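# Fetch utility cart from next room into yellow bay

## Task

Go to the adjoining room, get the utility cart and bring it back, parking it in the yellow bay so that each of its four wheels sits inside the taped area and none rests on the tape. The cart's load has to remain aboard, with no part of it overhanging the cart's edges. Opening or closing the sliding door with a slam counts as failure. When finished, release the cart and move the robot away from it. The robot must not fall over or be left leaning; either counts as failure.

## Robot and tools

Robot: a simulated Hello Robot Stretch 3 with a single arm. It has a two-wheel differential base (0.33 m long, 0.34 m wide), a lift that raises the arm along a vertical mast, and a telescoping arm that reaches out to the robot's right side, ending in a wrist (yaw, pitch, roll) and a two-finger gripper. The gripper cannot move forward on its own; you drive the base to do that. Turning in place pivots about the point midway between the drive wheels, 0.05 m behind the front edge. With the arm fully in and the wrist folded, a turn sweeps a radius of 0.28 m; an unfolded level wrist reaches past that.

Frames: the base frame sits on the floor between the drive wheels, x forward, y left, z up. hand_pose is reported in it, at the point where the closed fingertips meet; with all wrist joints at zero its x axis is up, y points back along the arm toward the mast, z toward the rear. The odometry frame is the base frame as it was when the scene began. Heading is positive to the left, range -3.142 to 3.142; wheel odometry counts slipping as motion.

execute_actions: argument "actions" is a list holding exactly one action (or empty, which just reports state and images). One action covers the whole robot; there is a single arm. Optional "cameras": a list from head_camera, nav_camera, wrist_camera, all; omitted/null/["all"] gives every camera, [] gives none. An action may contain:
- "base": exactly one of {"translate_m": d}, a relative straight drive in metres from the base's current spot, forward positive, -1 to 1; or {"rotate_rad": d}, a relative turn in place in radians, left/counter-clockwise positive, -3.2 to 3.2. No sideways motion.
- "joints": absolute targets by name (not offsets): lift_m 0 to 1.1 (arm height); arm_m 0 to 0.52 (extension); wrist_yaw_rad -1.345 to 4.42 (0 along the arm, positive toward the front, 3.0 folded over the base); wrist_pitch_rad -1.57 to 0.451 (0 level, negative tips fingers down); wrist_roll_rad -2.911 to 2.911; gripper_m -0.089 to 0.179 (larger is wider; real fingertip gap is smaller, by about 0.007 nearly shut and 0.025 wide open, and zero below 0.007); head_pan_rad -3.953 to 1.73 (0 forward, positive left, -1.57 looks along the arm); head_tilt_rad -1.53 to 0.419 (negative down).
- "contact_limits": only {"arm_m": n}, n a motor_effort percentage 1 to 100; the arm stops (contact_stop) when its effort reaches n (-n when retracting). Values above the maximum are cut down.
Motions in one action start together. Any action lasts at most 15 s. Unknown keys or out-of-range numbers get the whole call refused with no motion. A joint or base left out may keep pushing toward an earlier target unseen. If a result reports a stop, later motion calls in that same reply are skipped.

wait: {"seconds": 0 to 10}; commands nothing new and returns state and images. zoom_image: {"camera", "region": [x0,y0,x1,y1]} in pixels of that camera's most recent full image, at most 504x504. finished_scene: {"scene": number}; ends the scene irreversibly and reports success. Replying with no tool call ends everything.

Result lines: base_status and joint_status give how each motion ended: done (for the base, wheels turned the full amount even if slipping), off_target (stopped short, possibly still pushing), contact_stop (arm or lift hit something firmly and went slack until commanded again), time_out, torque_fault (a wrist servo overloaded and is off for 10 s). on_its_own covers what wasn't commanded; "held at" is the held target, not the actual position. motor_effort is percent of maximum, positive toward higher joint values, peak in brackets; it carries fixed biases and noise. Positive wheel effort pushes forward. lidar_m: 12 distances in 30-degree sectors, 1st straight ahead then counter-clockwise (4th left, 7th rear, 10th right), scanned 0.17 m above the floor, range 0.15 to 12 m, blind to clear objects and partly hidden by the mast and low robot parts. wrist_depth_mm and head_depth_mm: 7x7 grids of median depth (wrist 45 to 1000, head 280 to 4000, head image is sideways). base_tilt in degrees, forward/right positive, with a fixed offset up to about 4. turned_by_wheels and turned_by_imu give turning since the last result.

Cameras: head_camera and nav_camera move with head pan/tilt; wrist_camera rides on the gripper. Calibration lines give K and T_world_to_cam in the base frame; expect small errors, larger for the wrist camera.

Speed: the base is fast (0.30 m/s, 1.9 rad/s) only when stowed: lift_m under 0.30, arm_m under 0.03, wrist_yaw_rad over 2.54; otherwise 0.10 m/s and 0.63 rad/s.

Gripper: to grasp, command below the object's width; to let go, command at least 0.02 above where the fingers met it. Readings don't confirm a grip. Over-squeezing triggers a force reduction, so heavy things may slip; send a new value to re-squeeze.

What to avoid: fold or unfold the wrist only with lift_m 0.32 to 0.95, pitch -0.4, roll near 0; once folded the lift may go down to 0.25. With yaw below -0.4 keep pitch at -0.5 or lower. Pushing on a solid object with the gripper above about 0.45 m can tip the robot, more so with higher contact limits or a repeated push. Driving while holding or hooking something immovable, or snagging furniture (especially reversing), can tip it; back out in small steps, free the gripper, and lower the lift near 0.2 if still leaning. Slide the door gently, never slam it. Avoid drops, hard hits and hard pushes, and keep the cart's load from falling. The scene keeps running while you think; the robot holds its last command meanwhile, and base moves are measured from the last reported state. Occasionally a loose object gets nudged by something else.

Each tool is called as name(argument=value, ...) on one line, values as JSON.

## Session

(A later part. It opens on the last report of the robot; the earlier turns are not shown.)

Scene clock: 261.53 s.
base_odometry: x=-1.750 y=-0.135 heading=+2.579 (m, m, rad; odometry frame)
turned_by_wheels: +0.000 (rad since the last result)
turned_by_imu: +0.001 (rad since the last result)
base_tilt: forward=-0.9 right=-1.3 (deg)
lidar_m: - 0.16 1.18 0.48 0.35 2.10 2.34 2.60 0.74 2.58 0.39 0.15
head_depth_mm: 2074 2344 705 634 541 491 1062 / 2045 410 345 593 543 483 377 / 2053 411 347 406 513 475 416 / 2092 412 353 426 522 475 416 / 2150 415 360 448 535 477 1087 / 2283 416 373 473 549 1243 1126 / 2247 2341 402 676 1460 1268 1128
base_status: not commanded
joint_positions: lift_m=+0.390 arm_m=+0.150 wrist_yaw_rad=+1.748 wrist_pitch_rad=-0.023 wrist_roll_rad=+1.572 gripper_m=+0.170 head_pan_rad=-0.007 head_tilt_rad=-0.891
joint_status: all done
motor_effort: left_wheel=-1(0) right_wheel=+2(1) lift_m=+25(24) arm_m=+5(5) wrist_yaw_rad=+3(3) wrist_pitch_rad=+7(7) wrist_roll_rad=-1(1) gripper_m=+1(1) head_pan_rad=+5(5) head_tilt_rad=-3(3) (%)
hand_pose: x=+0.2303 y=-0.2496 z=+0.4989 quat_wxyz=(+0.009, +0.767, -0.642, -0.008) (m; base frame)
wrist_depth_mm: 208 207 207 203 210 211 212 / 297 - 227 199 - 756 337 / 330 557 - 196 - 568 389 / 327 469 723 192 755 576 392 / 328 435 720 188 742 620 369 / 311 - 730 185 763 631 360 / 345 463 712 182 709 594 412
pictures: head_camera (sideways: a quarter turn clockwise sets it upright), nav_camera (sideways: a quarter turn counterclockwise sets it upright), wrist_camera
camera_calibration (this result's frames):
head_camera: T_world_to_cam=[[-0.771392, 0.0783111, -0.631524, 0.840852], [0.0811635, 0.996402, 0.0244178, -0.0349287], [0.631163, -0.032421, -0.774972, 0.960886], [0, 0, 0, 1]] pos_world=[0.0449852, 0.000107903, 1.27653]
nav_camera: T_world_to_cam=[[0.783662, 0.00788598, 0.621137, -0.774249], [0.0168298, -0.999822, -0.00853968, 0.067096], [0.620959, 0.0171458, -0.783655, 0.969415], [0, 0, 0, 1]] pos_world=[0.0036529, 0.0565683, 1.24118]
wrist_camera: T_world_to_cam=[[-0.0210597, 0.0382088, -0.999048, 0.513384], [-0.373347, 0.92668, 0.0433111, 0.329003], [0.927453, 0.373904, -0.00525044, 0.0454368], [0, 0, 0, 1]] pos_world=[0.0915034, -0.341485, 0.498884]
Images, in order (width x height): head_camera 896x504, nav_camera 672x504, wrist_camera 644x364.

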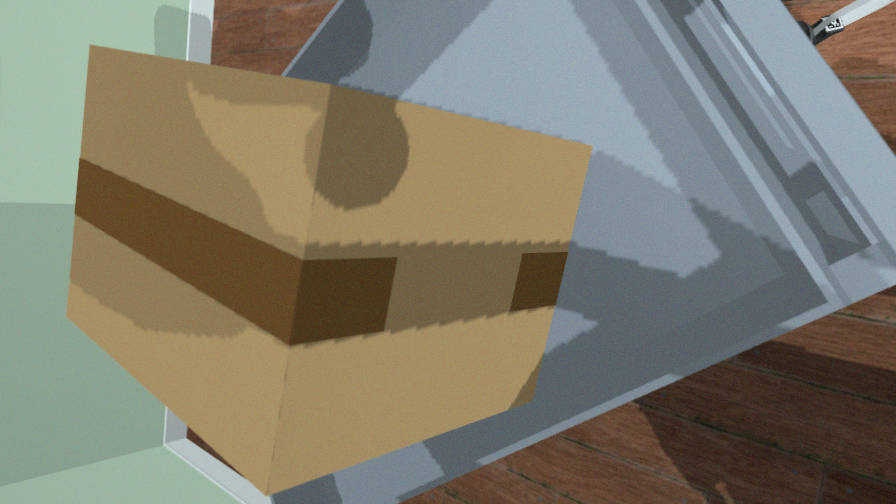

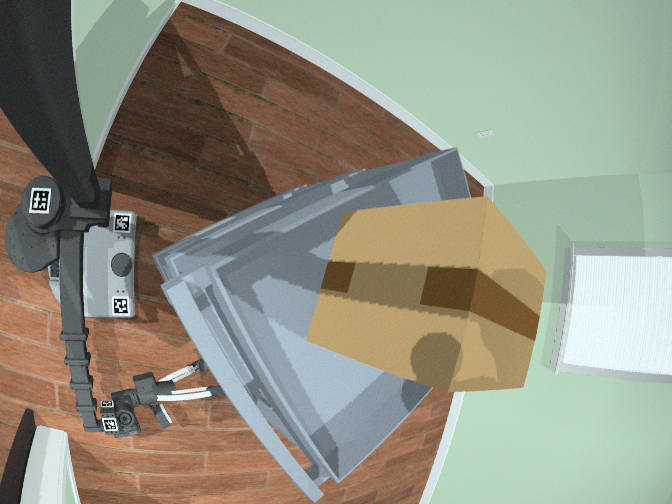

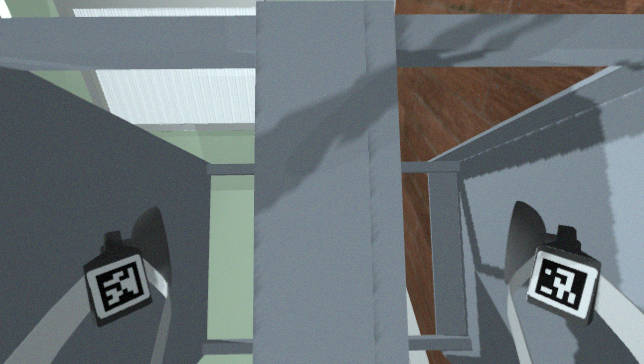

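execute_actions(actions=[{"base":{"translate_m":-0.15}}], cameras=[])

execute_actions(actions=[{"base":{"rotate_rad":0.25},"joints":{"wrist_yaw_rad":1.6,"arm_m":0.1}}])

Scene clock: 293.30 s.
base_odometry: x=-1.623 y=-0.216 heading=+2.579 (m, m, rad; odometry frame)
turned_by_wheels: +0.000 (rad since the last result)
turned_by_imu: +0.002 (rad since the last result)
base_tilt: forward=-1.0 right=-1.3 (deg)
lidar_m: 0.26 0.41 1.21 0.28 0.30 2.15 2.20 2.44 0.66 0.70 2.84 0.33
head_depth_mm: 2245 2462 738 634 860 1235 1113 / 606 768 748 636 538 1172 1116 / 557 445 510 608 499 1005 1121 / 558 455 530 617 513 720 1084 / 562 466 553 626 570 1198 1121 / 2363 476 595 671 1402 1268 1124 / 2350 870 854 1681 1452 1270 1129
base_status: done
joint_positions: lift_m=+0.390 arm_m=+0.150 wrist_yaw_rad=+1.748 wrist_pitch_rad=-0.023 wrist_roll_rad=+1.572 gripper_m=+0.170 head_pan_rad=-0.007 head_tilt_rad=-0.891
joint_status: not commanded
motor_effort: left_wheel=+0(4) right_wheel=+1(2) lift_m=+24(24) arm_m=+5(5) wrist_yaw_rad=+2(3) wrist_pitch_rad=+7(7) wrist_roll_rad=-1(1) gripper_m=+0(0) head_pan_rad=+5(5) head_tilt_rad=-4(3) (%)
hand_pose: x=+0.2303 y=-0.2496 z=+0.4989 quat_wxyz=(+0.009, +0.767, -0.642, -0.008) (m; base frame)
wrist_depth_mm: 343 - - 343 - 725 346 / 329 441 - 338 - 505 337 / 330 470 - 333 - 569 333 / 326 467 - 326 872 578 327 / 324 433 - 320 - 625 322 / 309 - 844 313 918 626 312 / 344 464 - 307 - 556 412
pictures: none
No camera images: the call's "cameras" was empty. Leave "cameras" out to get every camera's image.

Scene clock: 294.77 s.
base_odometry: x=-1.623 y=-0.216 heading=+2.829 (m, m, rad; odometry frame)
turned_by_wheels: +0.250 (rad since the last result)
turned_by_imu: +0.250 (rad since the last result)
base_tilt: forward=-0.9 right=-1.3 (deg)
lidar_m: 0.26 1.28 0.28 0.27 1.58 2.20 2.24 0.67 0.66 2.59 0.47 0.28
head_depth_mm: 550 432 481 592 494 836 1106 / 553 449 514 601 513 806 1114 / 584 469 554 622 543 703 1082 / 2488 508 622 640 887 1127 1119 / 2222 2228 998 1636 1454 1261 1121 / 1876 2044 2051 1709 1461 1267 1126 / 1607 1744 1889 1711 1465 1273 1126
base_status: done
joint_positions: lift_m=+0.390 arm_m=+0.100 wrist_yaw_rad=+1.603 wrist_pitch_rad=-0.022 wrist_roll_rad=+1.572 gripper_m=+0.170 head_pan_rad=-0.007 head_tilt_rad=-0.891
joint_status: all done
motor_effort: left_wheel=-2(4) right_wheel=+3(6) lift_m=+24(25) arm_m=-1(1) wrist_yaw_rad=-3(6) wrist_pitch_rad=+7(7) wrist_roll_rad=-1(1) gripper_m=+0(1) head_pan_rad=+5(4) head_tilt_rad=-3(4) (%)
hand_pose: x=+0.2341 y=-0.2371 z=+0.4990 quat_wxyz=(+0.008, +0.718, -0.696, -0.008) (m; base frame)
wrist_depth_mm: 326 - - 236 - 529 390 / 328 470 - 237 - 581 388 / 327 469 - 234 816 574 392 / 328 484 - 236 820 577 391 / 325 433 - 235 832 621 378 / 308 - - 237 - 595 359 / 343 - - 234 - 824 393
pictures: head_camera (sideways: a quarter turn clockwise sets it upright), nav_camera (sideways: a quarter turn counterclockwise sets it upright), wrist_camera
camera_calibration (this result's frames):
head_camera: T_world_to_cam=[[-0.771392, 0.0783108, -0.631524, 0.840852], [0.0811632, 0.996402, 0.0244178, -0.0349287], [0.631163, -0.0324209, -0.774972, 0.960886], [0, 0, 0, 1]] pos_world=[0.0449852, 0.000107915, 1.27653]
nav_camera: T_world_to_cam=[[0.783662, 0.00788622, 0.621137, -0.774249], [0.0168301, -0.999822, -0.00853968, 0.067096], [0.620959, 0.017146, -0.783655, 0.969415], [0, 0, 0, 1]] pos_world=[0.00365288, 0.0565683, 1.24118]
wrist_camera: T_world_to_cam=[[-0.0149421, 0.0408631, -0.999053, 0.512282], [-0.235514, 0.970909, 0.0432344, 0.297078], [0.971756, 0.235937, -0.00488355, -0.00611128], [0, 0, 0, 1]] pos_world=[0.0835591, -0.307927, 0.498923]
Images, in order (width x height): head_camera 896x504, nav_camera 672x504, wrist_camera 644x364.

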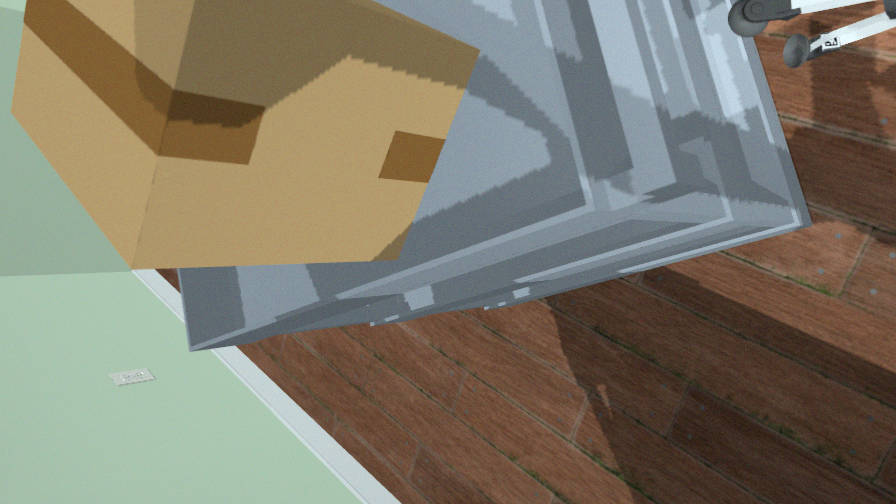

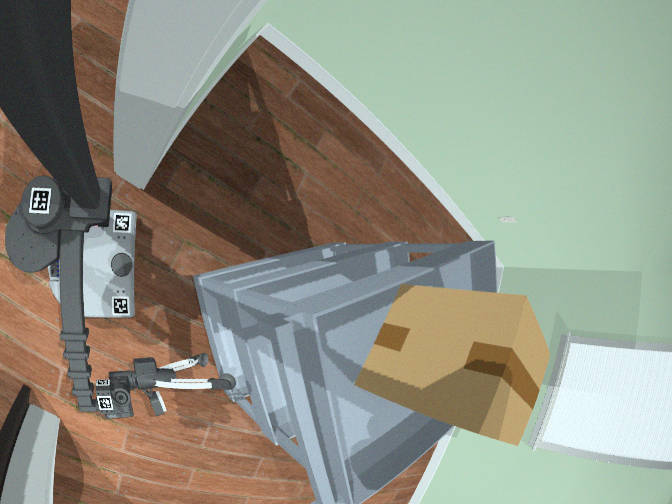

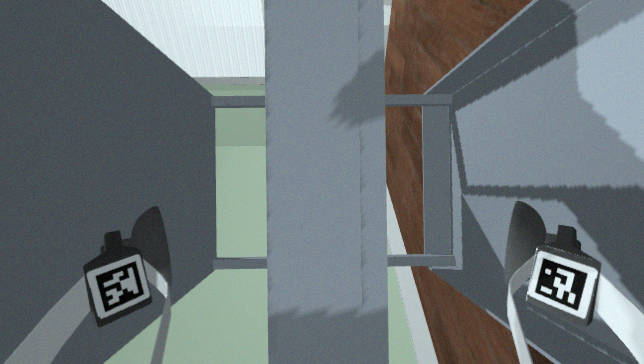

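execute_actions(actions=[{"base":{"translate_m":0.13}}], cameras=[])

execute_actions(actions=[{"joints":{"gripper_m":0.03}}], cameras=[])

execute_actions(actions=[{"base":{"translate_m":-0.25}}], cameras=["nav_camera"])

Scene clock: 301.10 s.
base_odometry: x=-1.747 y=-0.175 heading=+2.829 (m, m, rad; odometry frame)
turned_by_wheels: +0.000 (rad since the last result)
turned_by_imu: +0.001 (rad since the last result)
base_tilt: forward=-0.9 right=-1.3 (deg)
lidar_m: 0.15 1.23 1.06 0.27 0.28 2.31 2.35 0.75 0.77 2.65 0.23 0.15
head_depth_mm: 1979 407 355 417 510 473 358 / 2103 411 375 452 527 473 409 / 2308 411 404 493 543 474 388 / 2394 2594 461 563 556 780 1085 / 2133 2315 783 1042 1429 1267 1118 / 1774 1960 2015 1717 1463 1266 1123 / 1542 1656 1797 1704 1458 1271 1129
base_status: done
joint_positions: lift_m=+0.390 arm_m=+0.100 wrist_yaw_rad=+1.603 wrist_pitch_rad=-0.022 wrist_roll_rad=+1.572 gripper_m=+0.170 head_pan_rad=-0.007 head_tilt_rad=-0.891
joint_status: not commanded
motor_effort: left_wheel=-3(4) right_wheel=+2(8) lift_m=+24(24) arm_m=-1(0) wrist_yaw_rad=-4(3) wrist_pitch_rad=+7(7) wrist_roll_rad=-1(1) gripper_m=+0(0) head_pan_rad=+5(5) head_tilt_rad=-4(4) (%)
hand_pose: x=+0.2341 y=-0.2371 z=+0.4990 quat_wxyz=(+0.008, +0.718, -0.696, -0.008) (m; base frame)
wrist_depth_mm: 326 - 111 111 111 798 369 / 327 476 111 111 111 542 391 / 327 465 111 111 111 574 391 / 326 459 110 110 112 572 391 / 330 438 110 111 111 628 382 / 310 - 110 110 111 617 363 / 339 473 110 110 111 557 414
pictures: none
No camera images: the call's "cameras" was empty. Leave "cameras" out to get every camera's image.

Scene clock: 303.00 s.
base_odometry: x=-1.747 y=-0.175 heading=+2.829 (m, m, rad; odometry frame)
turned_by_wheels: +0.000 (rad since the last result)
turned_by_imu: +0.000 (rad since the last result)
base_tilt: forward=-1.0 right=-1.3 (deg)
lidar_m: 0.15 1.23 1.05 0.27 0.28 2.32 2.35 0.75 0.77 2.65 0.23 0.15
head_depth_mm: 1983 408 355 416 510 472 358 / 2102 410 375 452 527 473 408 / 2306 411 404 494 544 474 388 / 2389 2592 461 563 555 779 1080 / 2102 2333 787 1042 1426 1267 1117 / 1786 1971 2013 1711 1458 1265 1122 / 1521 1670 1799 1714 1459 1269 1125
base_status: not commanded
joint_positions: lift_m=+0.390 arm_m=+0.100 wrist_yaw_rad=+1.603 wrist_pitch_rad=-0.021 wrist_roll_rad=+1.572 gripper_m=+0.032 head_pan_rad=-0.007 head_tilt_rad=-0.891
joint_status: all done
motor_effort: left_wheel=-2(2) right_wheel=+3(3) lift_m=+24(24) arm_m=+0(0) wrist_yaw_rad=-4(3) wrist_pitch_rad=+7(7) wrist_roll_rad=-1(1) gripper_m=-35(99) head_pan_rad=+5(4) head_tilt_rad=-3(3) (%)
hand_pose: x=+0.2342 y=-0.2371 z=+0.4993 quat_wxyz=(+0.008, +0.718, -0.696, -0.008) (m; base frame)
wrist_depth_mm: 327 - 111 111 111 807 371 / 326 468 110 111 111 548 388 / 326 460 111 111 111 572 386 / 326 464 110 110 111 585 393 / 323 436 110 110 111 498 392 / 323 407 110 111 111 - 382 / 307 498 110 110 111 492 398
pictures: none
No camera images: the call's "cameras" was empty. Leave "cameras" out to get every camera's image.

Scene clock: 306.60 s.
base_odometry: x=-1.509 y=-0.252 heading=+2.829 (m, m, rad; odometry frame)
turned_by_wheels: +0.000 (rad since the last result)
turned_by_imu: +0.001 (rad since the last result)
base_tilt: forward=-1.0 right=-1.3 (deg)
lidar_m: 0.15 0.36 0.32 0.32 1.64 2.09 2.13 2.67 0.58 2.54 0.29 0.15
head_depth_mm: 2216 408 344 405 530 481 358 / 2313 409 352 417 512 473 641 / 2399 410 358 439 524 475 382 / 2527 413 373 463 538 483 727 / 2345 430 391 497 557 1099 1123 / 1950 2115 745 677 1400 1266 1127 / 1674 1810 1839 1718 1460 1270 1125
base_status: done
joint_positions: lift_m=+0.390 arm_m=+0.100 wrist_yaw_rad=+1.693 wrist_pitch_rad=-0.025 wrist_roll_rad=+1.576 gripper_m=+0.041 head_pan_rad=-0.007 head_tilt_rad=-0.891
joint_status: not commanded
on_its_own: wrist_yaw_rad is held at +1.675, not at your +1.600, by its stall guard, which is not easing now; gripper_m is held at +0.040, not at your +0.030, by its stall guard, which is not easing now; wrist_yaw_rad is at rest, and its effort (-22) is outside its rest range (-12 to +12)
motor_effort: left_wheel=+2(14) right_wheel=-5(28) lift_m=+24(24) arm_m=+4(0) wrist_yaw_rad=-22(72) wrist_pitch_rad=+8(8) wrist_roll_rad=-3(3) gripper_m=-20(34) head_pan_rad=+4(4) head_tilt_rad=-3(4) (%)
hand_pose: x=+0.2323 y=-0.2134 z=+0.4983 quat_wxyz=(+0.008, +0.749, -0.662, -0.010) (m; base frame)
wrist_depth_mm: 333 - - 154 156 806 359 / 331 - - 151 153 526 392 / 327 474 668 148 149 579 395 / 323 474 656 144 145 579 392 / 328 466 141 141 142 540 386 / 323 437 138 138 140 507 393 / 324 496 399 136 137 566 377
pictures: nav_camera (sideways: a quarter turn counterclockwise sets it upright)
camera_calibration (this result's frames):
nav_camera: T_world_to_cam=[[0.783696, 0.00788588, 0.621095, -0.774194], [0.0168295, -0.999822, -0.00854096, 0.0670977], [0.620917, 0.0171462, -0.783689, 0.969459], [0, 0, 0, 1]] pos_world=[0.00364957, 0.0565684, 1.24118]
Images, in order (width x height): nav_camera 672x504.

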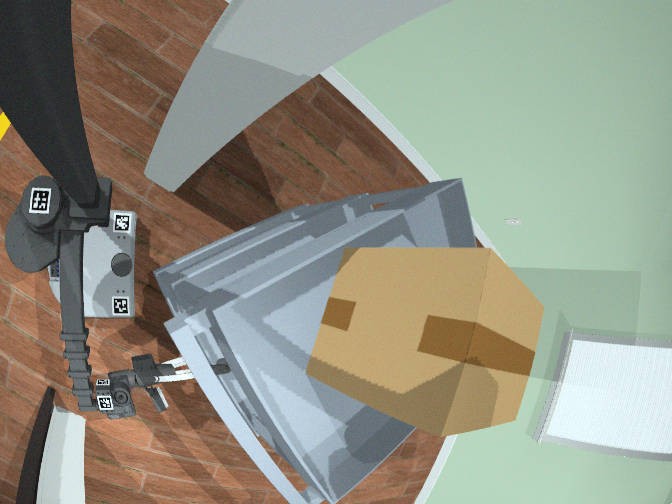

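execute_actions(actions=[{"base":{"rotate_rad":-0.35}}], cameras=[])

execute_actions(actions=[{"base":{"translate_m":-0.2}}], cameras=["nav_camera"])

Scene clock: 312.80 s.
base_odometry: x=-1.509 y=-0.252 heading=+2.479 (m, m, rad; odometry frame)
turned_by_wheels: -0.350 (rad since the last result)
turned_by_imu: -0.342 (rad since the last result)
base_tilt: forward=-1.0 right=-1.3 (deg)
lidar_m: - 0.15 0.33 0.32 1.34 1.97 2.09 2.23 0.58 0.58 2.67 -
head_depth_mm: 2387 2590 334 367 540 472 440 / 2338 409 324 339 448 473 420 / 2369 411 325 335 441 474 420 / 2391 411 326 331 436 475 435 / 2385 413 328 328 430 475 928 / 2414 415 328 325 426 504 1123 / 2493 2619 339 334 559 1227 1124
base_status: done
joint_positions: lift_m=+0.390 arm_m=+0.100 wrist_yaw_rad=+1.715 wrist_pitch_rad=-0.025 wrist_roll_rad=+1.569 gripper_m=+0.041 head_pan_rad=-0.006 head_tilt_rad=-0.893
joint_status: not commanded
on_its_own: wrist_yaw_rad is held at +1.675, not at your +1.600, by its stall guard, which is still easing; gripper_m is held at +0.040, not at your +0.030, by its stall guard, which is not easing now
motor_effort: left_wheel=+4(48) right_wheel=+11(34) lift_m=+25(25) arm_m=+5(11) wrist_yaw_rad=-46(100) wrist_pitch_rad=+8(8) wrist_roll_rad=+1(13) gripper_m=-21(22) head_pan_rad=+4(4) head_tilt_rad=-2(3) (%)
hand_pose: x=+0.2315 y=-0.2080 z=+0.4983 quat_wxyz=(+0.011, +0.756, -0.654, -0.007) (m; base frame)
wrist_depth_mm: - - - 209 - 761 324 / 328 - - 189 - 816 366 / 327 - - 171 - 745 390 / 330 473 - 157 163 540 386 / 325 477 147 145 146 539 391 / 329 447 135 135 136 506 391 / 325 499 129 126 127 620 374
pictures: none
No camera images: the call's "cameras" was empty. Leave "cameras" out to get every camera's image.

Scene clock: 315.90 s.
base_odometry: x=-1.351 y=-0.375 heading=+2.479 (m, m, rad; odometry frame)
turned_by_wheels: +0.000 (rad since the last result)
turned_by_imu: +0.002 (rad since the last result)
base_tilt: forward=-0.9 right=-1.3 (deg)
lidar_m: 0.15 1.66 0.36 0.79 1.36 1.92 1.89 2.02 2.52 0.56 0.29 0.15
head_depth_mm: 2418 406 354 415 519 481 370 / 549 407 366 443 521 473 444 / 2440 410 386 473 544 473 387 / 2623 411 410 511 545 493 1003 / 2679 2634 709 621 910 1242 1123 / 2656 2620 798 1675 1456 1266 1117 / 2659 2638 2085 1716 1454 1270 918
base_status: done
joint_positions: lift_m=+0.390 arm_m=+0.100 wrist_yaw_rad=+1.663 wrist_pitch_rad=-0.024 wrist_roll_rad=+1.573 gripper_m=+0.041 head_pan_rad=-0.006 head_tilt_rad=-0.893
joint_status: not commanded
on_its_own: wrist_yaw_rad is held at +1.675, not at your +1.600, by its stall guard, which is not easing now; gripper_m is held at +0.040, not at your +0.030, by its stall guard, which is not easing now; wrist_yaw_rad is at rest, and its effort (+15) is outside its rest range (-12 to +12)
motor_effort: left_wheel=+2(7) right_wheel=-5(27) lift_m=+25(25) arm_m=+2(5) wrist_yaw_rad=+15(47) wrist_pitch_rad=+7(8) wrist_roll_rad=-1(2) gripper_m=-20(21) head_pan_rad=+5(4) head_tilt_rad=-3(3) (%)
hand_pose: x=+0.2331 y=-0.2214 z=+0.4986 quat_wxyz=(+0.009, +0.739, -0.674, -0.009) (m; base frame)
wrist_depth_mm: 329 - - 145 146 812 361 / 329 468 - 144 144 541 394 / 327 480 670 142 142 579 398 / 324 472 660 141 141 589 387 / 327 455 139 140 140 543 398 / 324 433 138 138 139 505 390 / 321 520 - 137 137 563 379
pictures: nav_camera (sideways: a quarter turn counterclockwise sets it upright)
camera_calibration (this result's frames):
nav_camera: T_world_to_cam=[[0.784879, 0.00814242, 0.619596, -0.772248], [0.0171499, -0.999816, -0.00858574, 0.067154], [0.619412, 0.0173648, -0.784874, 0.97101], [0, 0, 0, 1]] pos_world=[0.00351447, 0.0565683, 1.24118]
Images, in order (width x height): nav_camera 672x504.

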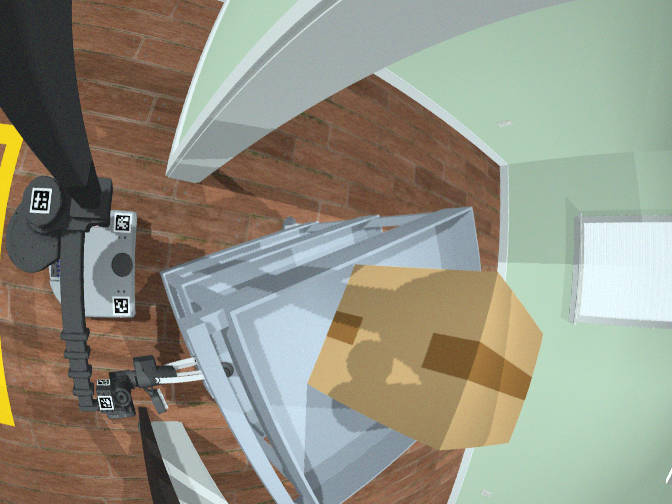

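execute_actions(actions=[{"base":{"translate_m":-0.25},"joints":{"arm_m":0.04}}], cameras=["nav_camera"])

execute_actions(actions=[{"base":{"translate_m":-0.25}}], cameras=["nav_camera"])

Scene clock: 323.77 s.
base_odometry: x=-1.154 y=-0.529 heading=+2.479 (m, m, rad; odometry frame)
turned_by_wheels: +0.000 (rad since the last result)
turned_by_imu: +0.002 (rad since the last result)
base_tilt: forward=-0.9 right=-1.2 (deg)
lidar_m: 0.24 0.52 0.59 1.30 1.39 1.67 1.64 1.75 2.51 0.92 0.28 0.24
head_depth_mm: 2652 405 379 440 529 427 938 / 2743 418 439 510 537 441 994 / 2826 459 520 601 543 468 1023 / 2862 2596 1945 622 545 499 1070 / 2842 2630 2085 1708 524 521 1121 / 2897 2634 2067 1710 1457 1244 1120 / 2913 2645 2076 1713 1000 1080 1125
base_status: done
joint_positions: lift_m=+0.390 arm_m=+0.040 wrist_yaw_rad=+1.728 wrist_pitch_rad=-0.025 wrist_roll_rad=+1.587 gripper_m=+0.041 head_pan_rad=-0.006 head_tilt_rad=-0.893
joint_status: all done
on_its_own: wrist_yaw_rad is held at +1.727, not at your +1.600, by its stall guard, which is not easing now; gripper_m is held at +0.040, not at your +0.030, by its stall guard, which is not easing now
motor_effort: left_wheel=+3(5) right_wheel=-7(21) lift_m=+25(25) arm_m=+3(6) wrist_yaw_rad=+0(66) wrist_pitch_rad=+8(8) wrist_roll_rad=-9(9) gripper_m=-19(21) head_pan_rad=+4(4) head_tilt_rad=-3(2) (%)
hand_pose: x=+0.2310 y=-0.1448 z=+0.4982 quat_wxyz=(+0.005, +0.760, -0.649, -0.014) (m; base frame)
wrist_depth_mm: 331 448 88 89 89 495 387 / 333 470 96 97 98 536 390 / 330 474 106 107 107 561 388 / 327 470 121 119 120 535 384 / 324 - 134 135 136 464 394 / 324 - 159 155 159 722 363 / 323 - - 181 - 882 328
pictures: nav_camera (sideways: a quarter turn counterclockwise sets it upright)
camera_calibration (this result's frames):
nav_camera: T_world_to_cam=[[0.784879, 0.0081424, 0.619596, -0.772248], [0.0171499, -0.999816, -0.00858574, 0.067154], [0.619412, 0.0173648, -0.784874, 0.97101], [0, 0, 0, 1]] pos_world=[0.00351448, 0.0565683, 1.24118]
Images, in order (width x height): nav_camera 672x504.

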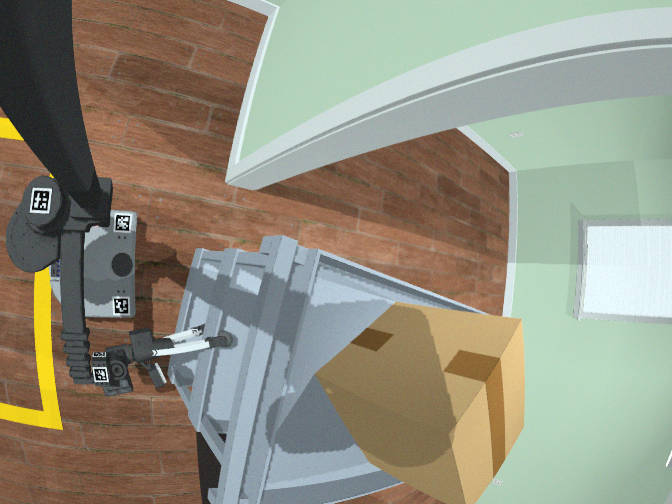

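Scene clock: 327.23 s.
base_odometry: x=-0.957 y=-0.683 heading=+2.479 (m, m, rad; odometry frame)
turned_by_wheels: +0.000 (rad since the last result)
turned_by_imu: +0.001 (rad since the last result)
base_tilt: forward=-0.9 right=-1.3 (deg)
lidar_m: 0.26 0.73 0.98 1.32 1.41 1.42 1.40 1.49 2.19 1.63 0.27 0.25
head_depth_mm: 2951 406 413 463 530 427 736 / 2993 455 499 567 543 442 985 / 3058 2493 676 637 543 507 1068 / 3079 2610 2067 611 515 741 1101 / 3052 2625 2060 1704 493 1246 1119 / 3105 2615 2082 1713 1393 1267 1122 / 3095 2633 2021 995 1245 1267 1127
base_status: done
joint_positions: lift_m=+0.390 arm_m=+0.040 wrist_yaw_rad=+1.725 wrist_pitch_rad=-0.024 wrist_roll_rad=+1.591 gripper_m=+0.041 head_pan_rad=-0.006 head_tilt_rad=-0.893
joint_status: not commanded
on_its_own: wrist_yaw_rad is held at +1.727, not at your +1.600, by its stall guard, which is not easing now; gripper_m is held at +0.040, not at your +0.030, by its stall guard, which is not easing now
motor_effort: left_wheel=+3(4) right_wheel=-9(19) lift_m=+25(24) arm_m=+4(3) wrist_yaw_rad=+2(4) wrist_pitch_rad=+8(8) wrist_roll_rad=-11(12) gripper_m=-18(19) head_pan_rad=+4(4) head_tilt_rad=-3(3) (%)
hand_pose: x=+0.2312 y=-0.1454 z=+0.4984 quat_wxyz=(+0.003, +0.759, -0.650, -0.015) (m; base frame)
wrist_depth_mm: 330 398 73 74 74 77 383 / 329 413 82 83 84 467 395 / 329 475 94 94 96 508 387 / 329 465 109 110 111 490 391 / 326 - 129 131 132 784 371 / 321 - 168 163 168 732 348 / 294 704 285 213 283 290 291
pictures: nav_camera (sideways: a quarter turn counterclockwise sets it upright)
camera_calibration (this result's frames):
nav_camera: T_world_to_cam=[[0.784879, 0.00814205, 0.619596, -0.772248], [0.0171495, -0.999816, -0.00858574, 0.067154], [0.619412, 0.0173645, -0.784874, 0.97101], [0, 0, 0, 1]] pos_world=[0.0035145, 0.0565683, 1.24118]
Images, in order (width x height): nav_camera 672x504.

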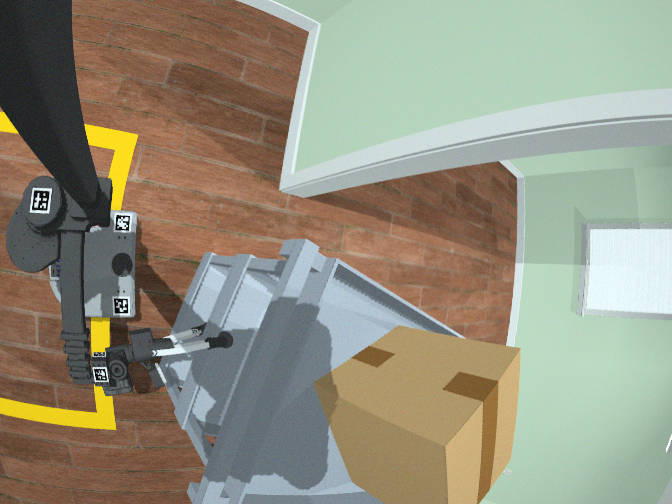

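execute_actions(actions=[{"base":{"rotate_rad":0.25},"joints":{"wrist_yaw_rad":1.57,"arm_m":0.0}}], cameras=["nav_camera"])

execute_actions(actions=[{"base":{"translate_m":-0.25}}], cameras=["nav_camera"])

Scene clock: 334.77 s.
base_odometry: x=-0.957 y=-0.683 heading=+2.729 (m, m, rad; odometry frame)
turned_by_wheels: +0.249 (rad since the last result)
turned_by_imu: +0.247 (rad since the last result)
base_tilt: forward=-0.9 right=-1.3 (deg)
lidar_m: 0.30 0.74 1.32 1.32 1.55 1.39 1.40 1.69 2.44 0.31 0.26 0.26
head_depth_mm: 2949 2504 573 591 541 427 722 / 3026 2597 2057 636 543 428 992 / 3113 2616 2057 606 499 806 1081 / 3220 2582 2058 1698 521 1198 1118 / 3003 2630 1999 1199 1364 1266 1123 / 664 731 846 1070 1388 1270 1126 / 603 722 895 1155 1429 1269 1124
base_status: done
joint_positions: lift_m=+0.390 arm_m=+0.001 wrist_yaw_rad=+1.520 wrist_pitch_rad=-0.024 wrist_roll_rad=+1.595 gripper_m=+0.041 head_pan_rad=-0.006 head_tilt_rad=-0.893
joint_status: wrist_yaw_rad off_target (ended at +1.520, target +1.570); the others done
on_its_own: gripper_m is held at +0.040, not at your +0.030, by its stall guard, which is not easing now; wrist_yaw_rad is at rest, and its effort (+58) is outside its rest range (-12 to +12)
motor_effort: left_wheel=-7(13) right_wheel=+16(18) lift_m=+25(25) arm_m=-3(7) wrist_yaw_rad=+58(100) wrist_pitch_rad=+7(8) wrist_roll_rad=-14(14) gripper_m=-18(19) head_pan_rad=+4(4) head_tilt_rad=-3(3) (%)
hand_pose: x=+0.2339 y=-0.1583 z=+0.4986 quat_wxyz=(+0.000, +0.689, -0.725, -0.017) (m; base frame)
wrist_depth_mm: 334 62 63 63 64 64 383 / 332 75 71 72 73 76 387 / 334 435 83 84 85 475 386 / 324 - 100 101 103 755 389 / 325 - 124 126 129 785 368 / 326 744 184 170 185 683 348 / 292 295 293 256 299 306 299
pictures: nav_camera (sideways: a quarter turn counterclockwise sets it upright)
camera_calibration (this result's frames):
nav_camera: T_world_to_cam=[[0.784879, 0.00814206, 0.619596, -0.772248], [0.0171495, -0.999816, -0.00858574, 0.067154], [0.619412, 0.0173645, -0.784874, 0.97101], [0, 0, 0, 1]] pos_world=[0.0035145, 0.0565683, 1.24118]
Images, in order (width x height): nav_camera 672x504.

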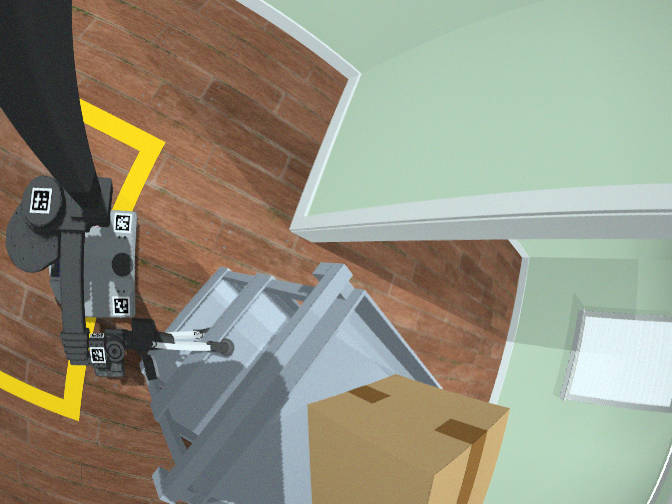

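Scene clock: 338.30 s.
base_odometry: x=-0.728 y=-0.783 heading=+2.729 (m, m, rad; odometry frame)
turned_by_wheels: +0.000 (rad since the last result)
turned_by_imu: +0.001 (rad since the last result)
base_tilt: forward=-1.0 right=-1.3 (deg)
lidar_m: 0.26 1.05 1.40 1.41 1.29 1.16 1.17 1.41 2.35 0.35 0.26 0.25
head_depth_mm: 3116 423 429 470 524 427 722 / 3204 489 540 592 543 431 940 / 3243 2593 1996 637 543 696 1067 / 3344 2616 2056 612 502 801 1101 / 3104 2425 1291 1521 504 1265 1120 / 849 975 1188 1523 1457 1275 1122 / 867 1028 1257 1591 1457 1270 1127
base_status: done
joint_positions: lift_m=+0.390 arm_m=+0.000 wrist_yaw_rad=+1.597 wrist_pitch_rad=-0.023 wrist_roll_rad=+1.597 gripper_m=+0.041 head_pan_rad=-0.006 head_tilt_rad=-0.893
joint_status: not commanded
on_its_own: gripper_m is held at +0.040, not at your +0.030, by its stall guard, which is not easing now; wrist_yaw_rad is at rest, and its effort (-31) is outside its rest range (-12 to +12)
motor_effort: left_wheel=+2(13) right_wheel=-4(16) lift_m=+25(25) arm_m=+2(3) wrist_yaw_rad=-31(60) wrist_pitch_rad=+7(8) wrist_roll_rad=-15(16) gripper_m=-19(19) head_pan_rad=+4(5) head_tilt_rad=-3(3) (%)
hand_pose: x=+0.2342 y=-0.1383 z=+0.4989 quat_wxyz=(+0.000, +0.716, -0.698, -0.017) (m; base frame)
wrist_depth_mm: 337 392 73 74 74 77 384 / 332 417 82 83 84 468 393 / 331 475 93 94 95 513 390 / 328 468 109 109 110 502 397 / 326 914 129 129 132 770 378 / 322 - 169 159 163 722 353 / 307 - 289 207 282 289 287
pictures: nav_camera (sideways: a quarter turn counterclockwise sets it upright)
camera_calibration (this result's frames):
nav_camera: T_world_to_cam=[[0.784879, 0.00814233, 0.619596, -0.772248], [0.0171498, -0.999816, -0.00858574, 0.067154], [0.619412, 0.0173647, -0.784874, 0.97101], [0, 0, 0, 1]] pos_world=[0.00351448, 0.0565683, 1.24118]
Images, in order (width x height): nav_camera 672x504.

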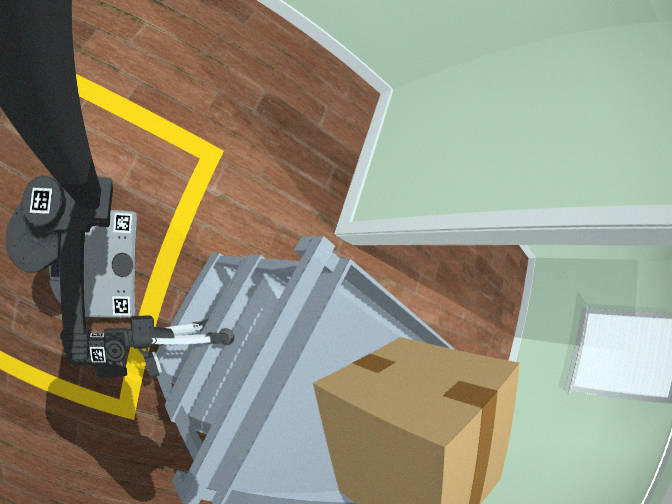

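execute_actions(actions=[{"base":{"rotate_rad":-0.55}}], cameras=[])

execute_actions(actions=[{"base":{"translate_m":-0.3}}], cameras=["nav_camera"])

Scene clock: 347.00 s.
base_odometry: x=-0.728 y=-0.783 heading=+2.179 (m, m, rad; odometry frame)
turned_by_wheels: -0.550 (rad since the last result)
turned_by_imu: -0.544 (rad since the last result)
base_tilt: forward=-0.9 right=-1.3 (deg)
lidar_m: 0.18 0.18 1.03 1.40 1.41 1.31 1.16 1.17 1.39 2.35 0.33 0.20
head_depth_mm: 735 423 534 633 540 426 1078 / 3353 409 348 465 542 450 1023 / 553 409 357 434 521 475 992 / 3255 410 386 481 544 484 740 / 3256 412 423 538 545 475 402 / 3205 419 480 610 569 1200 1103 / 3134 2624 2066 1706 1454 1270 1120
base_status: done
joint_positions: lift_m=+0.390 arm_m=+0.000 wrist_yaw_rad=+1.629 wrist_pitch_rad=-0.023 wrist_roll_rad=+1.585 gripper_m=+0.041 head_pan_rad=-0.006 head_tilt_rad=-0.893
joint_status: not commanded
on_its_own: wrist_yaw_rad is held at +1.614, not at your +1.570, by its stall guard, which is not easing now; gripper_m is held at +0.040, not at your +0.030, by its stall guard, which is not easing now; wrist_yaw_rad is at rest, and its effort (-19) is outside its rest range (-12 to +12)
motor_effort: left_wheel=+5(14) right_wheel=-5(16) lift_m=+25(25) arm_m=+5(5) wrist_yaw_rad=-19(77) wrist_pitch_rad=+7(7) wrist_roll_rad=-8(15) gripper_m=-19(18) head_pan_rad=+4(4) head_tilt_rad=-3(3) (%)
hand_pose: x=+0.2338 y=-0.1297 z=+0.4988 quat_wxyz=(+0.004, +0.727, -0.686, -0.013) (m; base frame)
wrist_depth_mm: 331 725 134 134 135 746 384 / 331 474 136 135 136 567 392 / 329 472 137 136 137 563 394 / 324 472 137 138 139 589 390 / 324 464 139 139 139 550 394 / 321 433 140 141 141 516 393 / 324 - - 142 142 884 383
pictures: none
No camera images: the call's "cameras" was empty. Leave "cameras" out to get every camera's image.

Scene clock: 351.23 s.
base_odometry: x=-0.556 y=-1.029 heading=+2.179 (m, m, rad; odometry frame)
turned_by_wheels: +0.000 (rad since the last result)
turned_by_imu: +0.002 (rad since the last result)
base_tilt: forward=-1.0 right=-1.3 (deg)
lidar_m: 0.17 0.17 1.38 1.34 1.35 0.97 0.87 0.87 1.05 1.95 0.33 0.19
head_depth_mm: 952 407 374 618 540 429 1081 / 551 408 356 426 531 463 1001 / 552 408 375 459 532 482 970 / 3470 411 405 505 545 475 547 / 3411 413 440 561 545 484 1071 / 3404 2626 753 1597 1422 1269 1121 / 3340 2631 2082 1707 1458 1268 1125
base_status: done
joint_positions: lift_m=+0.390 arm_m=+0.000 wrist_yaw_rad=+1.503 wrist_pitch_rad=-0.026 wrist_roll_rad=+1.569 gripper_m=+0.041 head_pan_rad=-0.006 head_tilt_rad=-0.893
joint_status: not commanded
on_its_own: wrist_yaw_rad is held at +1.500, not at your +1.570, by its stall guard, which is not easing now; gripper_m is held at +0.040, not at your +0.030, by its stall guard, which is not easing now
motor_effort: left_wheel=+3(4) right_wheel=-5(23) lift_m=+25(25) arm_m=+1(5) wrist_yaw_rad=-3(49) wrist_pitch_rad=+8(8) wrist_roll_rad=+0(9) gripper_m=-19(20) head_pan_rad=+4(4) head_tilt_rad=-3(2) (%)
hand_pose: x=+0.2336 y=-0.1623 z=+0.4980 quat_wxyz=(+0.010, +0.683, -0.731, -0.009) (m; base frame)
wrist_depth_mm: 331 - - 155 158 806 358 / 328 517 - 152 154 524 387 / 328 473 663 149 151 576 387 / 330 470 671 147 149 580 390 / 328 475 144 144 145 538 393 / 324 435 141 141 142 511 392 / 326 500 646 140 140 582 373
pictures: nav_camera (sideways: a quarter turn counterclockwise sets it upright)
camera_calibration (this result's frames):
nav_camera: T_world_to_cam=[[0.784879, 0.00814246, 0.619596, -0.772248], [0.01715, -0.999816, -0.00858574, 0.067154], [0.619412, 0.0173648, -0.784874, 0.97101], [0, 0, 0, 1]] pos_world=[0.00351447, 0.0565683, 1.24118]
Images, in order (width x height): nav_camera 672x504.

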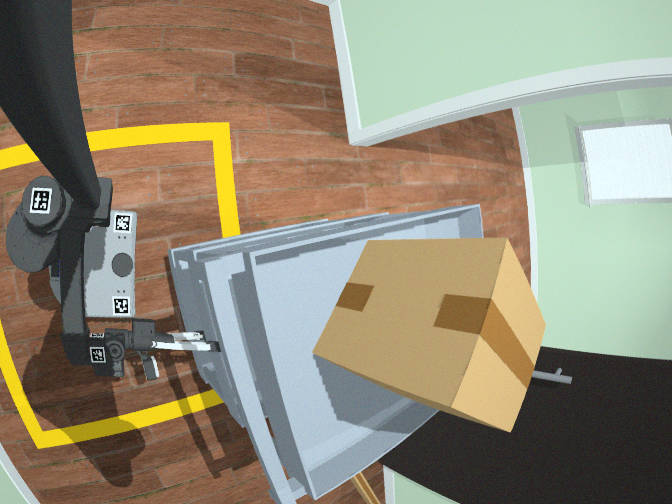

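execute_actions(actions=[{"base":{"rotate_rad":-0.15}}], cameras=[])

execute_actions(actions=[{"base":{"translate_m":-0.3},"joints":{"head_tilt_rad":-1.2}}], cameras=["nav_camera"])

Scene clock: 358.70 s.
base_odometry: x=-0.556 y=-1.029 heading=+2.030 (m, m, rad; odometry frame)
turned_by_wheels: -0.150 (rad since the last result)
turned_by_imu: -0.146 (rad since the last result)
base_tilt: forward=-0.9 right=-1.3 (deg)
lidar_m: 0.15 1.21 1.27 1.35 1.34 1.07 0.88 0.87 0.96 1.52 0.38 0.18
head_depth_mm: 1149 1385 707 635 541 441 1110 / 1067 409 355 604 542 489 376 / 994 410 346 410 511 475 371 / 1002 410 357 435 526 474 410 / 3461 413 368 465 545 475 382 / 3459 414 390 498 558 1217 1124 / 3312 2653 437 693 1459 1270 1122
base_status: done
joint_positions: lift_m=+0.390 arm_m=+0.000 wrist_yaw_rad=+1.565 wrist_pitch_rad=-0.026 wrist_roll_rad=+1.564 gripper_m=+0.041 head_pan_rad=-0.006 head_tilt_rad=-0.893
joint_status: not commanded
on_its_own: wrist_yaw_rad is held at +1.500, not at your +1.570, by its stall guard, which is still easing; gripper_m is held at +0.040, not at your +0.030, by its stall guard, which is not easing now
motor_effort: left_wheel=+10(13) right_wheel=-8(19) lift_m=+25(25) arm_m=+4(4) wrist_yaw_rad=-76(79) wrist_pitch_rad=+8(8) wrist_roll_rad=+3(4) gripper_m=-17(19) head_pan_rad=+4(4) head_tilt_rad=-2(2) (%)
hand_pose: x=+0.2342 y=-0.1463 z=+0.4980 quat_wxyz=(+0.012, +0.705, -0.709, -0.007) (m; base frame)
wrist_depth_mm: 350 - - 168 - 801 349 / 327 - - 162 165 779 388 / 329 477 - 155 158 560 389 / 329 472 676 150 153 583 392 / 326 462 146 145 146 534 392 / 327 440 139 140 141 508 392 / 327 511 137 136 136 608 377
pictures: none
No camera images: the call's "cameras" was empty. Leave "cameras" out to get every camera's image.

Scene clock: 363.00 s.
base_odometry: x=-0.423 y=-1.298 heading=+2.030 (m, m, rad; odometry frame)
turned_by_wheels: +0.000 (rad since the last result)
turned_by_imu: +0.002 (rad since the last result)
base_tilt: forward=-1.0 right=-1.3 (deg)
lidar_m: 0.15 0.15 1.52 1.24 1.24 0.72 0.59 0.59 0.65 1.03 0.34 0.17
head_depth_mm: 300 616 568 530 1254 1184 1095 / 303 358 544 518 824 1200 - / 309 380 491 518 481 1211 - / 324 403 530 517 425 1201 - / 342 430 552 525 1258 1201 - / 361 479 578 1396 1286 1191 1134 / 681 1657 1540 1403 1282 1186 1118
base_status: done
joint_positions: lift_m=+0.390 arm_m=+0.000 wrist_yaw_rad=+1.471 wrist_pitch_rad=-0.026 wrist_roll_rad=+1.561 gripper_m=+0.041 head_pan_rad=-0.006 head_tilt_rad=-1.186
joint_status: all done
on_its_own: wrist_yaw_rad is held at +1.469, not at your +1.570, by its stall guard, which is not easing now; gripper_m is held at +0.040, not at your +0.030, by its stall guard, which is not easing now
motor_effort: left_wheel=+4(7) right_wheel=-4(21) lift_m=+25(25) arm_m=+2(4) wrist_yaw_rad=-3(75) wrist_pitch_rad=+8(8) wrist_roll_rad=+5(5) gripper_m=-18(19) head_pan_rad=+4(4) head_tilt_rad=-6(24) (%)
hand_pose: x=+0.2329 y=-0.1704 z=+0.4980 quat_wxyz=(+0.013, +0.671, -0.741, -0.006) (m; base frame)
wrist_depth_mm: - - - 174 - 813 343 / 333 - - 164 - 797 369 / 330 471 - 158 162 542 396 / 329 477 674 151 155 582 390 / 330 474 146 146 146 543 397 / 329 435 140 140 141 498 392 / 328 513 136 135 136 617 373
pictures: nav_camera (sideways: a quarter turn counterclockwise sets it upright)
camera_calibration (this result's frames):
nav_camera: T_world_to_cam=[[0.930148, 0.00723471, 0.367112, -0.44424], [0.0136855, -0.999794, -0.0149719, 0.0754847], [0.366929, 0.0189502, -0.930056, 1.16123], [0, 0, 0, 1]] pos_world=[-0.0139134, 0.0566775, 1.24423]
Images, in order (width x height): nav_camera 672x504.

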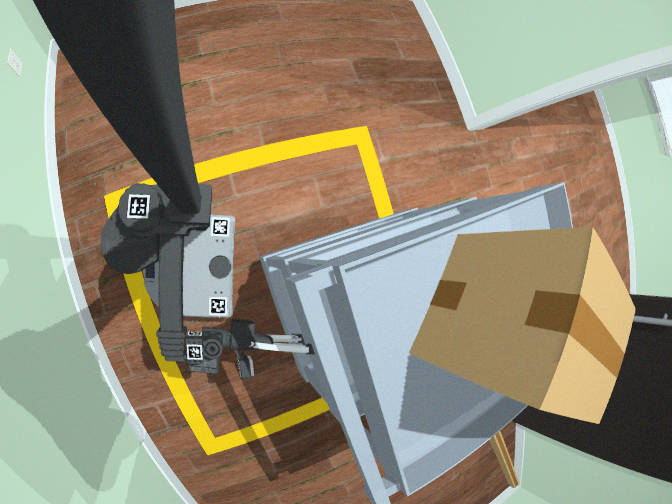

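execute_actions(actions=[{"base":{"rotate_rad":-0.4}}], cameras=[])

execute_actions(actions=[{"base":{"translate_m":-0.25}}], cameras=["nav_camera"])

Scene clock: 376.57 s.
base_odometry: x=-0.423 y=-1.298 heading=+1.631 (m, m, rad; odometry frame)
turned_by_wheels: -0.399 (rad since the last result)
turned_by_imu: -0.391 (rad since the last result)
base_tilt: forward=-0.9 right=-1.3 (deg)
lidar_m: - 0.16 1.45 1.40 1.24 1.11 0.67 0.59 0.59 0.70 1.28 0.16
head_depth_mm: 1910 595 569 861 1242 1182 1096 / 1915 609 567 525 415 1162 - / 294 311 461 513 488 379 - / 294 309 393 510 476 405 - / 294 307 389 506 482 1199 - / 293 304 386 505 1237 1187 1131 / 294 302 381 512 1288 1191 1117
base_status: done
joint_positions: lift_m=+0.390 arm_m=+0.000 wrist_yaw_rad=+1.547 wrist_pitch_rad=-0.025 wrist_roll_rad=+1.554 gripper_m=+0.041 head_pan_rad=-0.006 head_tilt_rad=-1.186
joint_status: not commanded
on_its_own: wrist_yaw_rad is held at +1.469, not at your +1.570, by its stall guard, which is still easing; gripper_m is held at +0.040, not at your +0.030, by its stall guard, which is not easing now
motor_effort: left_wheel=+12(19) right_wheel=-14(20) lift_m=+25(25) arm_m=+6(7) wrist_yaw_rad=-91(100) wrist_pitch_rad=+8(8) wrist_roll_rad=+9(10) gripper_m=-18(19) head_pan_rad=+4(4) head_tilt_rad=-6(6) (%)
hand_pose: x=+0.2341 y=-0.1506 z=+0.4983 quat_wxyz=(+0.015, +0.699, -0.715, -0.003) (m; base frame)
wrist_depth_mm: 275 274 276 258 282 280 281 / 326 - - 219 - 766 342 / 329 - - 191 - 826 376 / 326 471 - 169 - 521 385 / 325 469 153 151 152 540 391 / 326 437 136 136 137 500 388 / 326 514 129 125 125 617 375
pictures: none
No camera images: the call's "cameras" was empty. Leave "cameras" out to get every camera's image.

Scene clock: 380.10 s.
base_odometry: x=-0.408 y=-1.548 heading=+1.631 (m, m, rad; odometry frame)
turned_by_wheels: +0.000 (rad since the last result)
turned_by_imu: +0.001 (rad since the last result)
base_tilt: forward=-0.9 right=-1.2 (deg)
lidar_m: - 0.16 1.61 1.21 1.07 0.77 0.46 0.41 0.41 0.48 0.41 0.15
head_depth_mm: 603 617 568 531 1249 1180 1097 / 291 328 553 518 445 1201 - / 293 335 439 518 492 383 - / 294 343 452 518 476 661 - / 298 351 467 519 740 1200 - / 299 361 483 539 1289 1190 1130 / 303 371 577 1399 1286 1190 1119
base_status: done
joint_positions: lift_m=+0.390 arm_m=+0.000 wrist_yaw_rad=+1.449 wrist_pitch_rad=-0.021 wrist_roll_rad=+1.568 gripper_m=+0.041 head_pan_rad=-0.006 head_tilt_rad=-1.186
joint_status: not commanded
on_its_own: wrist_yaw_rad is held at +1.469, not at your +1.570, by its stall guard, which is not easing now; gripper_m is held at +0.040, not at your +0.030, by its stall guard, which is not easing now; wrist_yaw_rad is at rest, and its effort (+23) is outside its rest range (-12 to +12)
motor_effort: left_wheel=+1(9) right_wheel=-3(27) lift_m=+25(25) arm_m=+2(7) wrist_yaw_rad=+23(92) wrist_pitch_rad=+7(8) wrist_roll_rad=+1(9) gripper_m=-19(19) head_pan_rad=+4(4) head_tilt_rad=-6(5) (%)
hand_pose: x=+0.2324 y=-0.1759 z=+0.4992 quat_wxyz=(+0.009, +0.663, -0.749, -0.007) (m; base frame)
wrist_depth_mm: 265 265 266 221 259 270 271 / 330 - - 197 - 814 352 / 327 - - 176 - 813 393 / 324 465 - 161 167 539 395 / 325 465 149 146 147 540 394 / 324 437 135 135 136 517 392 / 322 495 129 126 128 633 377
pictures: nav_camera (sideways: a quarter turn counterclockwise sets it upright)
camera_calibration (this result's frames):
nav_camera: T_world_to_cam=[[0.930217, 0.00723448, 0.366939, -0.444015], [0.013683, -0.999794, -0.0149756, 0.0754895], [0.366755, 0.0189514, -0.930124, 1.16132], [0, 0, 0, 1]] pos_world=[-0.0139241, 0.0566776, 1.24423]
Images, in order (width x height): nav_camera 672x504.

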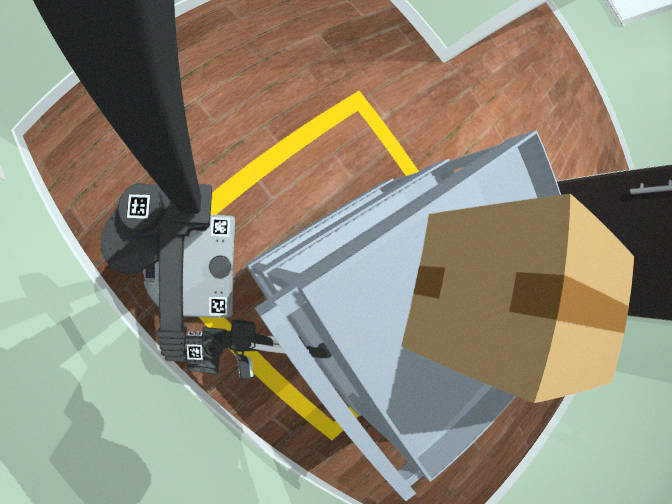

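execute_actions(actions=[{"joints":{"gripper_m":0.17},"base":{"translate_m":-0.1}}], cameras=[])

execute_actions(actions=[{"joints":{"wrist_pitch_rad":-0.4,"wrist_roll_rad":0,"wrist_yaw_rad":3.0}}], cameras=["nav_camera"])

Scene clock: 388.50 s.
base_odometry: x=-0.402 y=-1.647 heading=+1.631 (m, m, rad; odometry frame)
turned_by_wheels: +0.000 (rad since the last result)
turned_by_imu: +0.002 (rad since the last result)
base_tilt: forward=-0.9 right=-1.3 (deg)
lidar_m: 0.16 0.17 1.68 1.13 1.00 0.63 0.38 0.34 0.33 0.40 0.37 0.15
head_depth_mm: 303 620 567 531 1237 1182 985 / 298 346 545 518 465 1196 - / 299 359 466 518 481 1202 - / 303 372 489 518 481 1193 - / 309 387 517 518 1243 1199 - / 320 403 545 1346 1279 1188 1139 / 331 620 1500 1402 1286 1190 1114
base_status: done
joint_positions: lift_m=+0.390 arm_m=+0.000 wrist_yaw_rad=+1.466 wrist_pitch_rad=-0.023 wrist_roll_rad=+1.581 gripper_m=+0.170 head_pan_rad=-0.006 head_tilt_rad=-1.186
joint_status: all done
on_its_own: wrist_yaw_rad is held at +1.469, not at your +1.570, by its stall guard, which is not easing now
motor_effort: left_wheel=+3(9) right_wheel=-2(14) lift_m=+25(25) arm_m=+2(2) wrist_yaw_rad=+2(22) wrist_pitch_rad=+7(24) wrist_roll_rad=-6(10) gripper_m=+0(91) head_pan_rad=+5(4) head_tilt_rad=-5(6) (%)
hand_pose: x=+0.2328 y=-0.1718 z=+0.4988 quat_wxyz=(+0.005, +0.669, -0.743, -0.012) (m; base frame)
wrist_depth_mm: - - - 196 - 811 341 / 330 - - 180 - 816 371 / 330 514 - 167 - 536 393 / 326 469 672 156 160 589 390 / 328 440 658 145 147 628 376 / 311 - 648 137 139 631 361 / 336 459 131 129 129 600 420
pictures: none
No camera images: the call's "cameras" was empty. Leave "cameras" out to get every camera's image.

Scene clock: 392.20 s.
base_odometry: x=-0.402 y=-1.647 heading=+1.631 (m, m, rad; odometry frame)
turned_by_wheels: +0.000 (rad since the last result)
turned_by_imu: +0.000 (rad since the last result)
base_tilt: forward=-0.9 right=-1.3 (deg)
lidar_m: - - 0.15 1.14 1.00 0.63 0.38 0.34 0.34 0.40 0.20 0.15
head_depth_mm: 1892 588 552 517 464 1194 1012 / 387 578 567 518 487 1173 - / 300 378 544 517 486 383 - / 293 301 370 505 481 383 - / 293 - 319 472 475 379 - / 292 - 346 505 475 464 1139 / 292 301 405 518 476 407 1117
base_status: not commanded
joint_positions: lift_m=+0.391 arm_m=+0.000 wrist_yaw_rad=+2.359 wrist_pitch_rad=-0.110 wrist_roll_rad=+0.810 gripper_m=+0.170 head_pan_rad=-0.005 head_tilt_rad=-1.188
joint_status: wrist_yaw_rad time_out (moved +0.893 of +1.534); wrist_pitch_rad time_out (moved -0.087 of -0.377); wrist_roll_rad time_out (moved -0.770 of -1.581)
on_its_own: wrist_yaw_rad is held at +2.360, not at your +3.000, by its stall guard, which is not easing now; wrist_pitch_rad is held at -0.113, not at your -0.400, since a time_out; wrist_roll_rad is held at +0.802, not at your +0.000, since a time_out
motor_effort: left_wheel=+0(22) right_wheel=+2(20) lift_m=+16(25) arm_m=+5(4) wrist_yaw_rad=+1(100) wrist_pitch_rad=-1(75) wrist_roll_rad=-5(115) gripper_m=-4(5) head_pan_rad=+3(5) head_tilt_rad=-5(5) (%)
hand_pose: x=+0.1564 y=+0.0340 z=+0.4770 quat_wxyz=(+0.189, +0.865, -0.335, +0.323) (m; base frame)
wrist_depth_mm: - - - 50 46 - - / - - - 55 50 46 - / - - 73 62 55 51 47 / - - 80 70 62 56 51 / 204 115 95 81 71 63 57 / - 137 117 97 83 72 64 / - 215 153 120 100 88 302
pictures: nav_camera (sideways: a quarter turn counterclockwise sets it upright)
camera_calibration (this result's frames):
nav_camera: T_world_to_cam=[[0.931017, 0.00856364, 0.364876, -0.441332], [0.0150825, -0.999773, -0.0150198, 0.0755385], [0.364664, 0.0194869, -0.930935, 1.16239], [0, 0, 0, 1]] pos_world=[-0.0141331, 0.0566494, 1.24427]
Images, in order (width x height): nav_camera 672x504.

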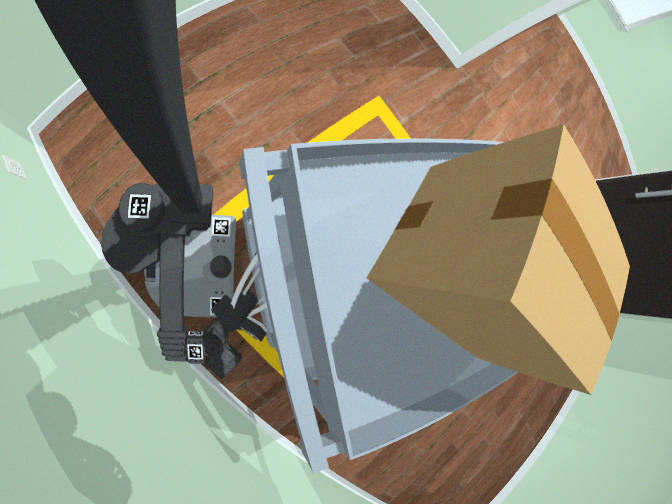

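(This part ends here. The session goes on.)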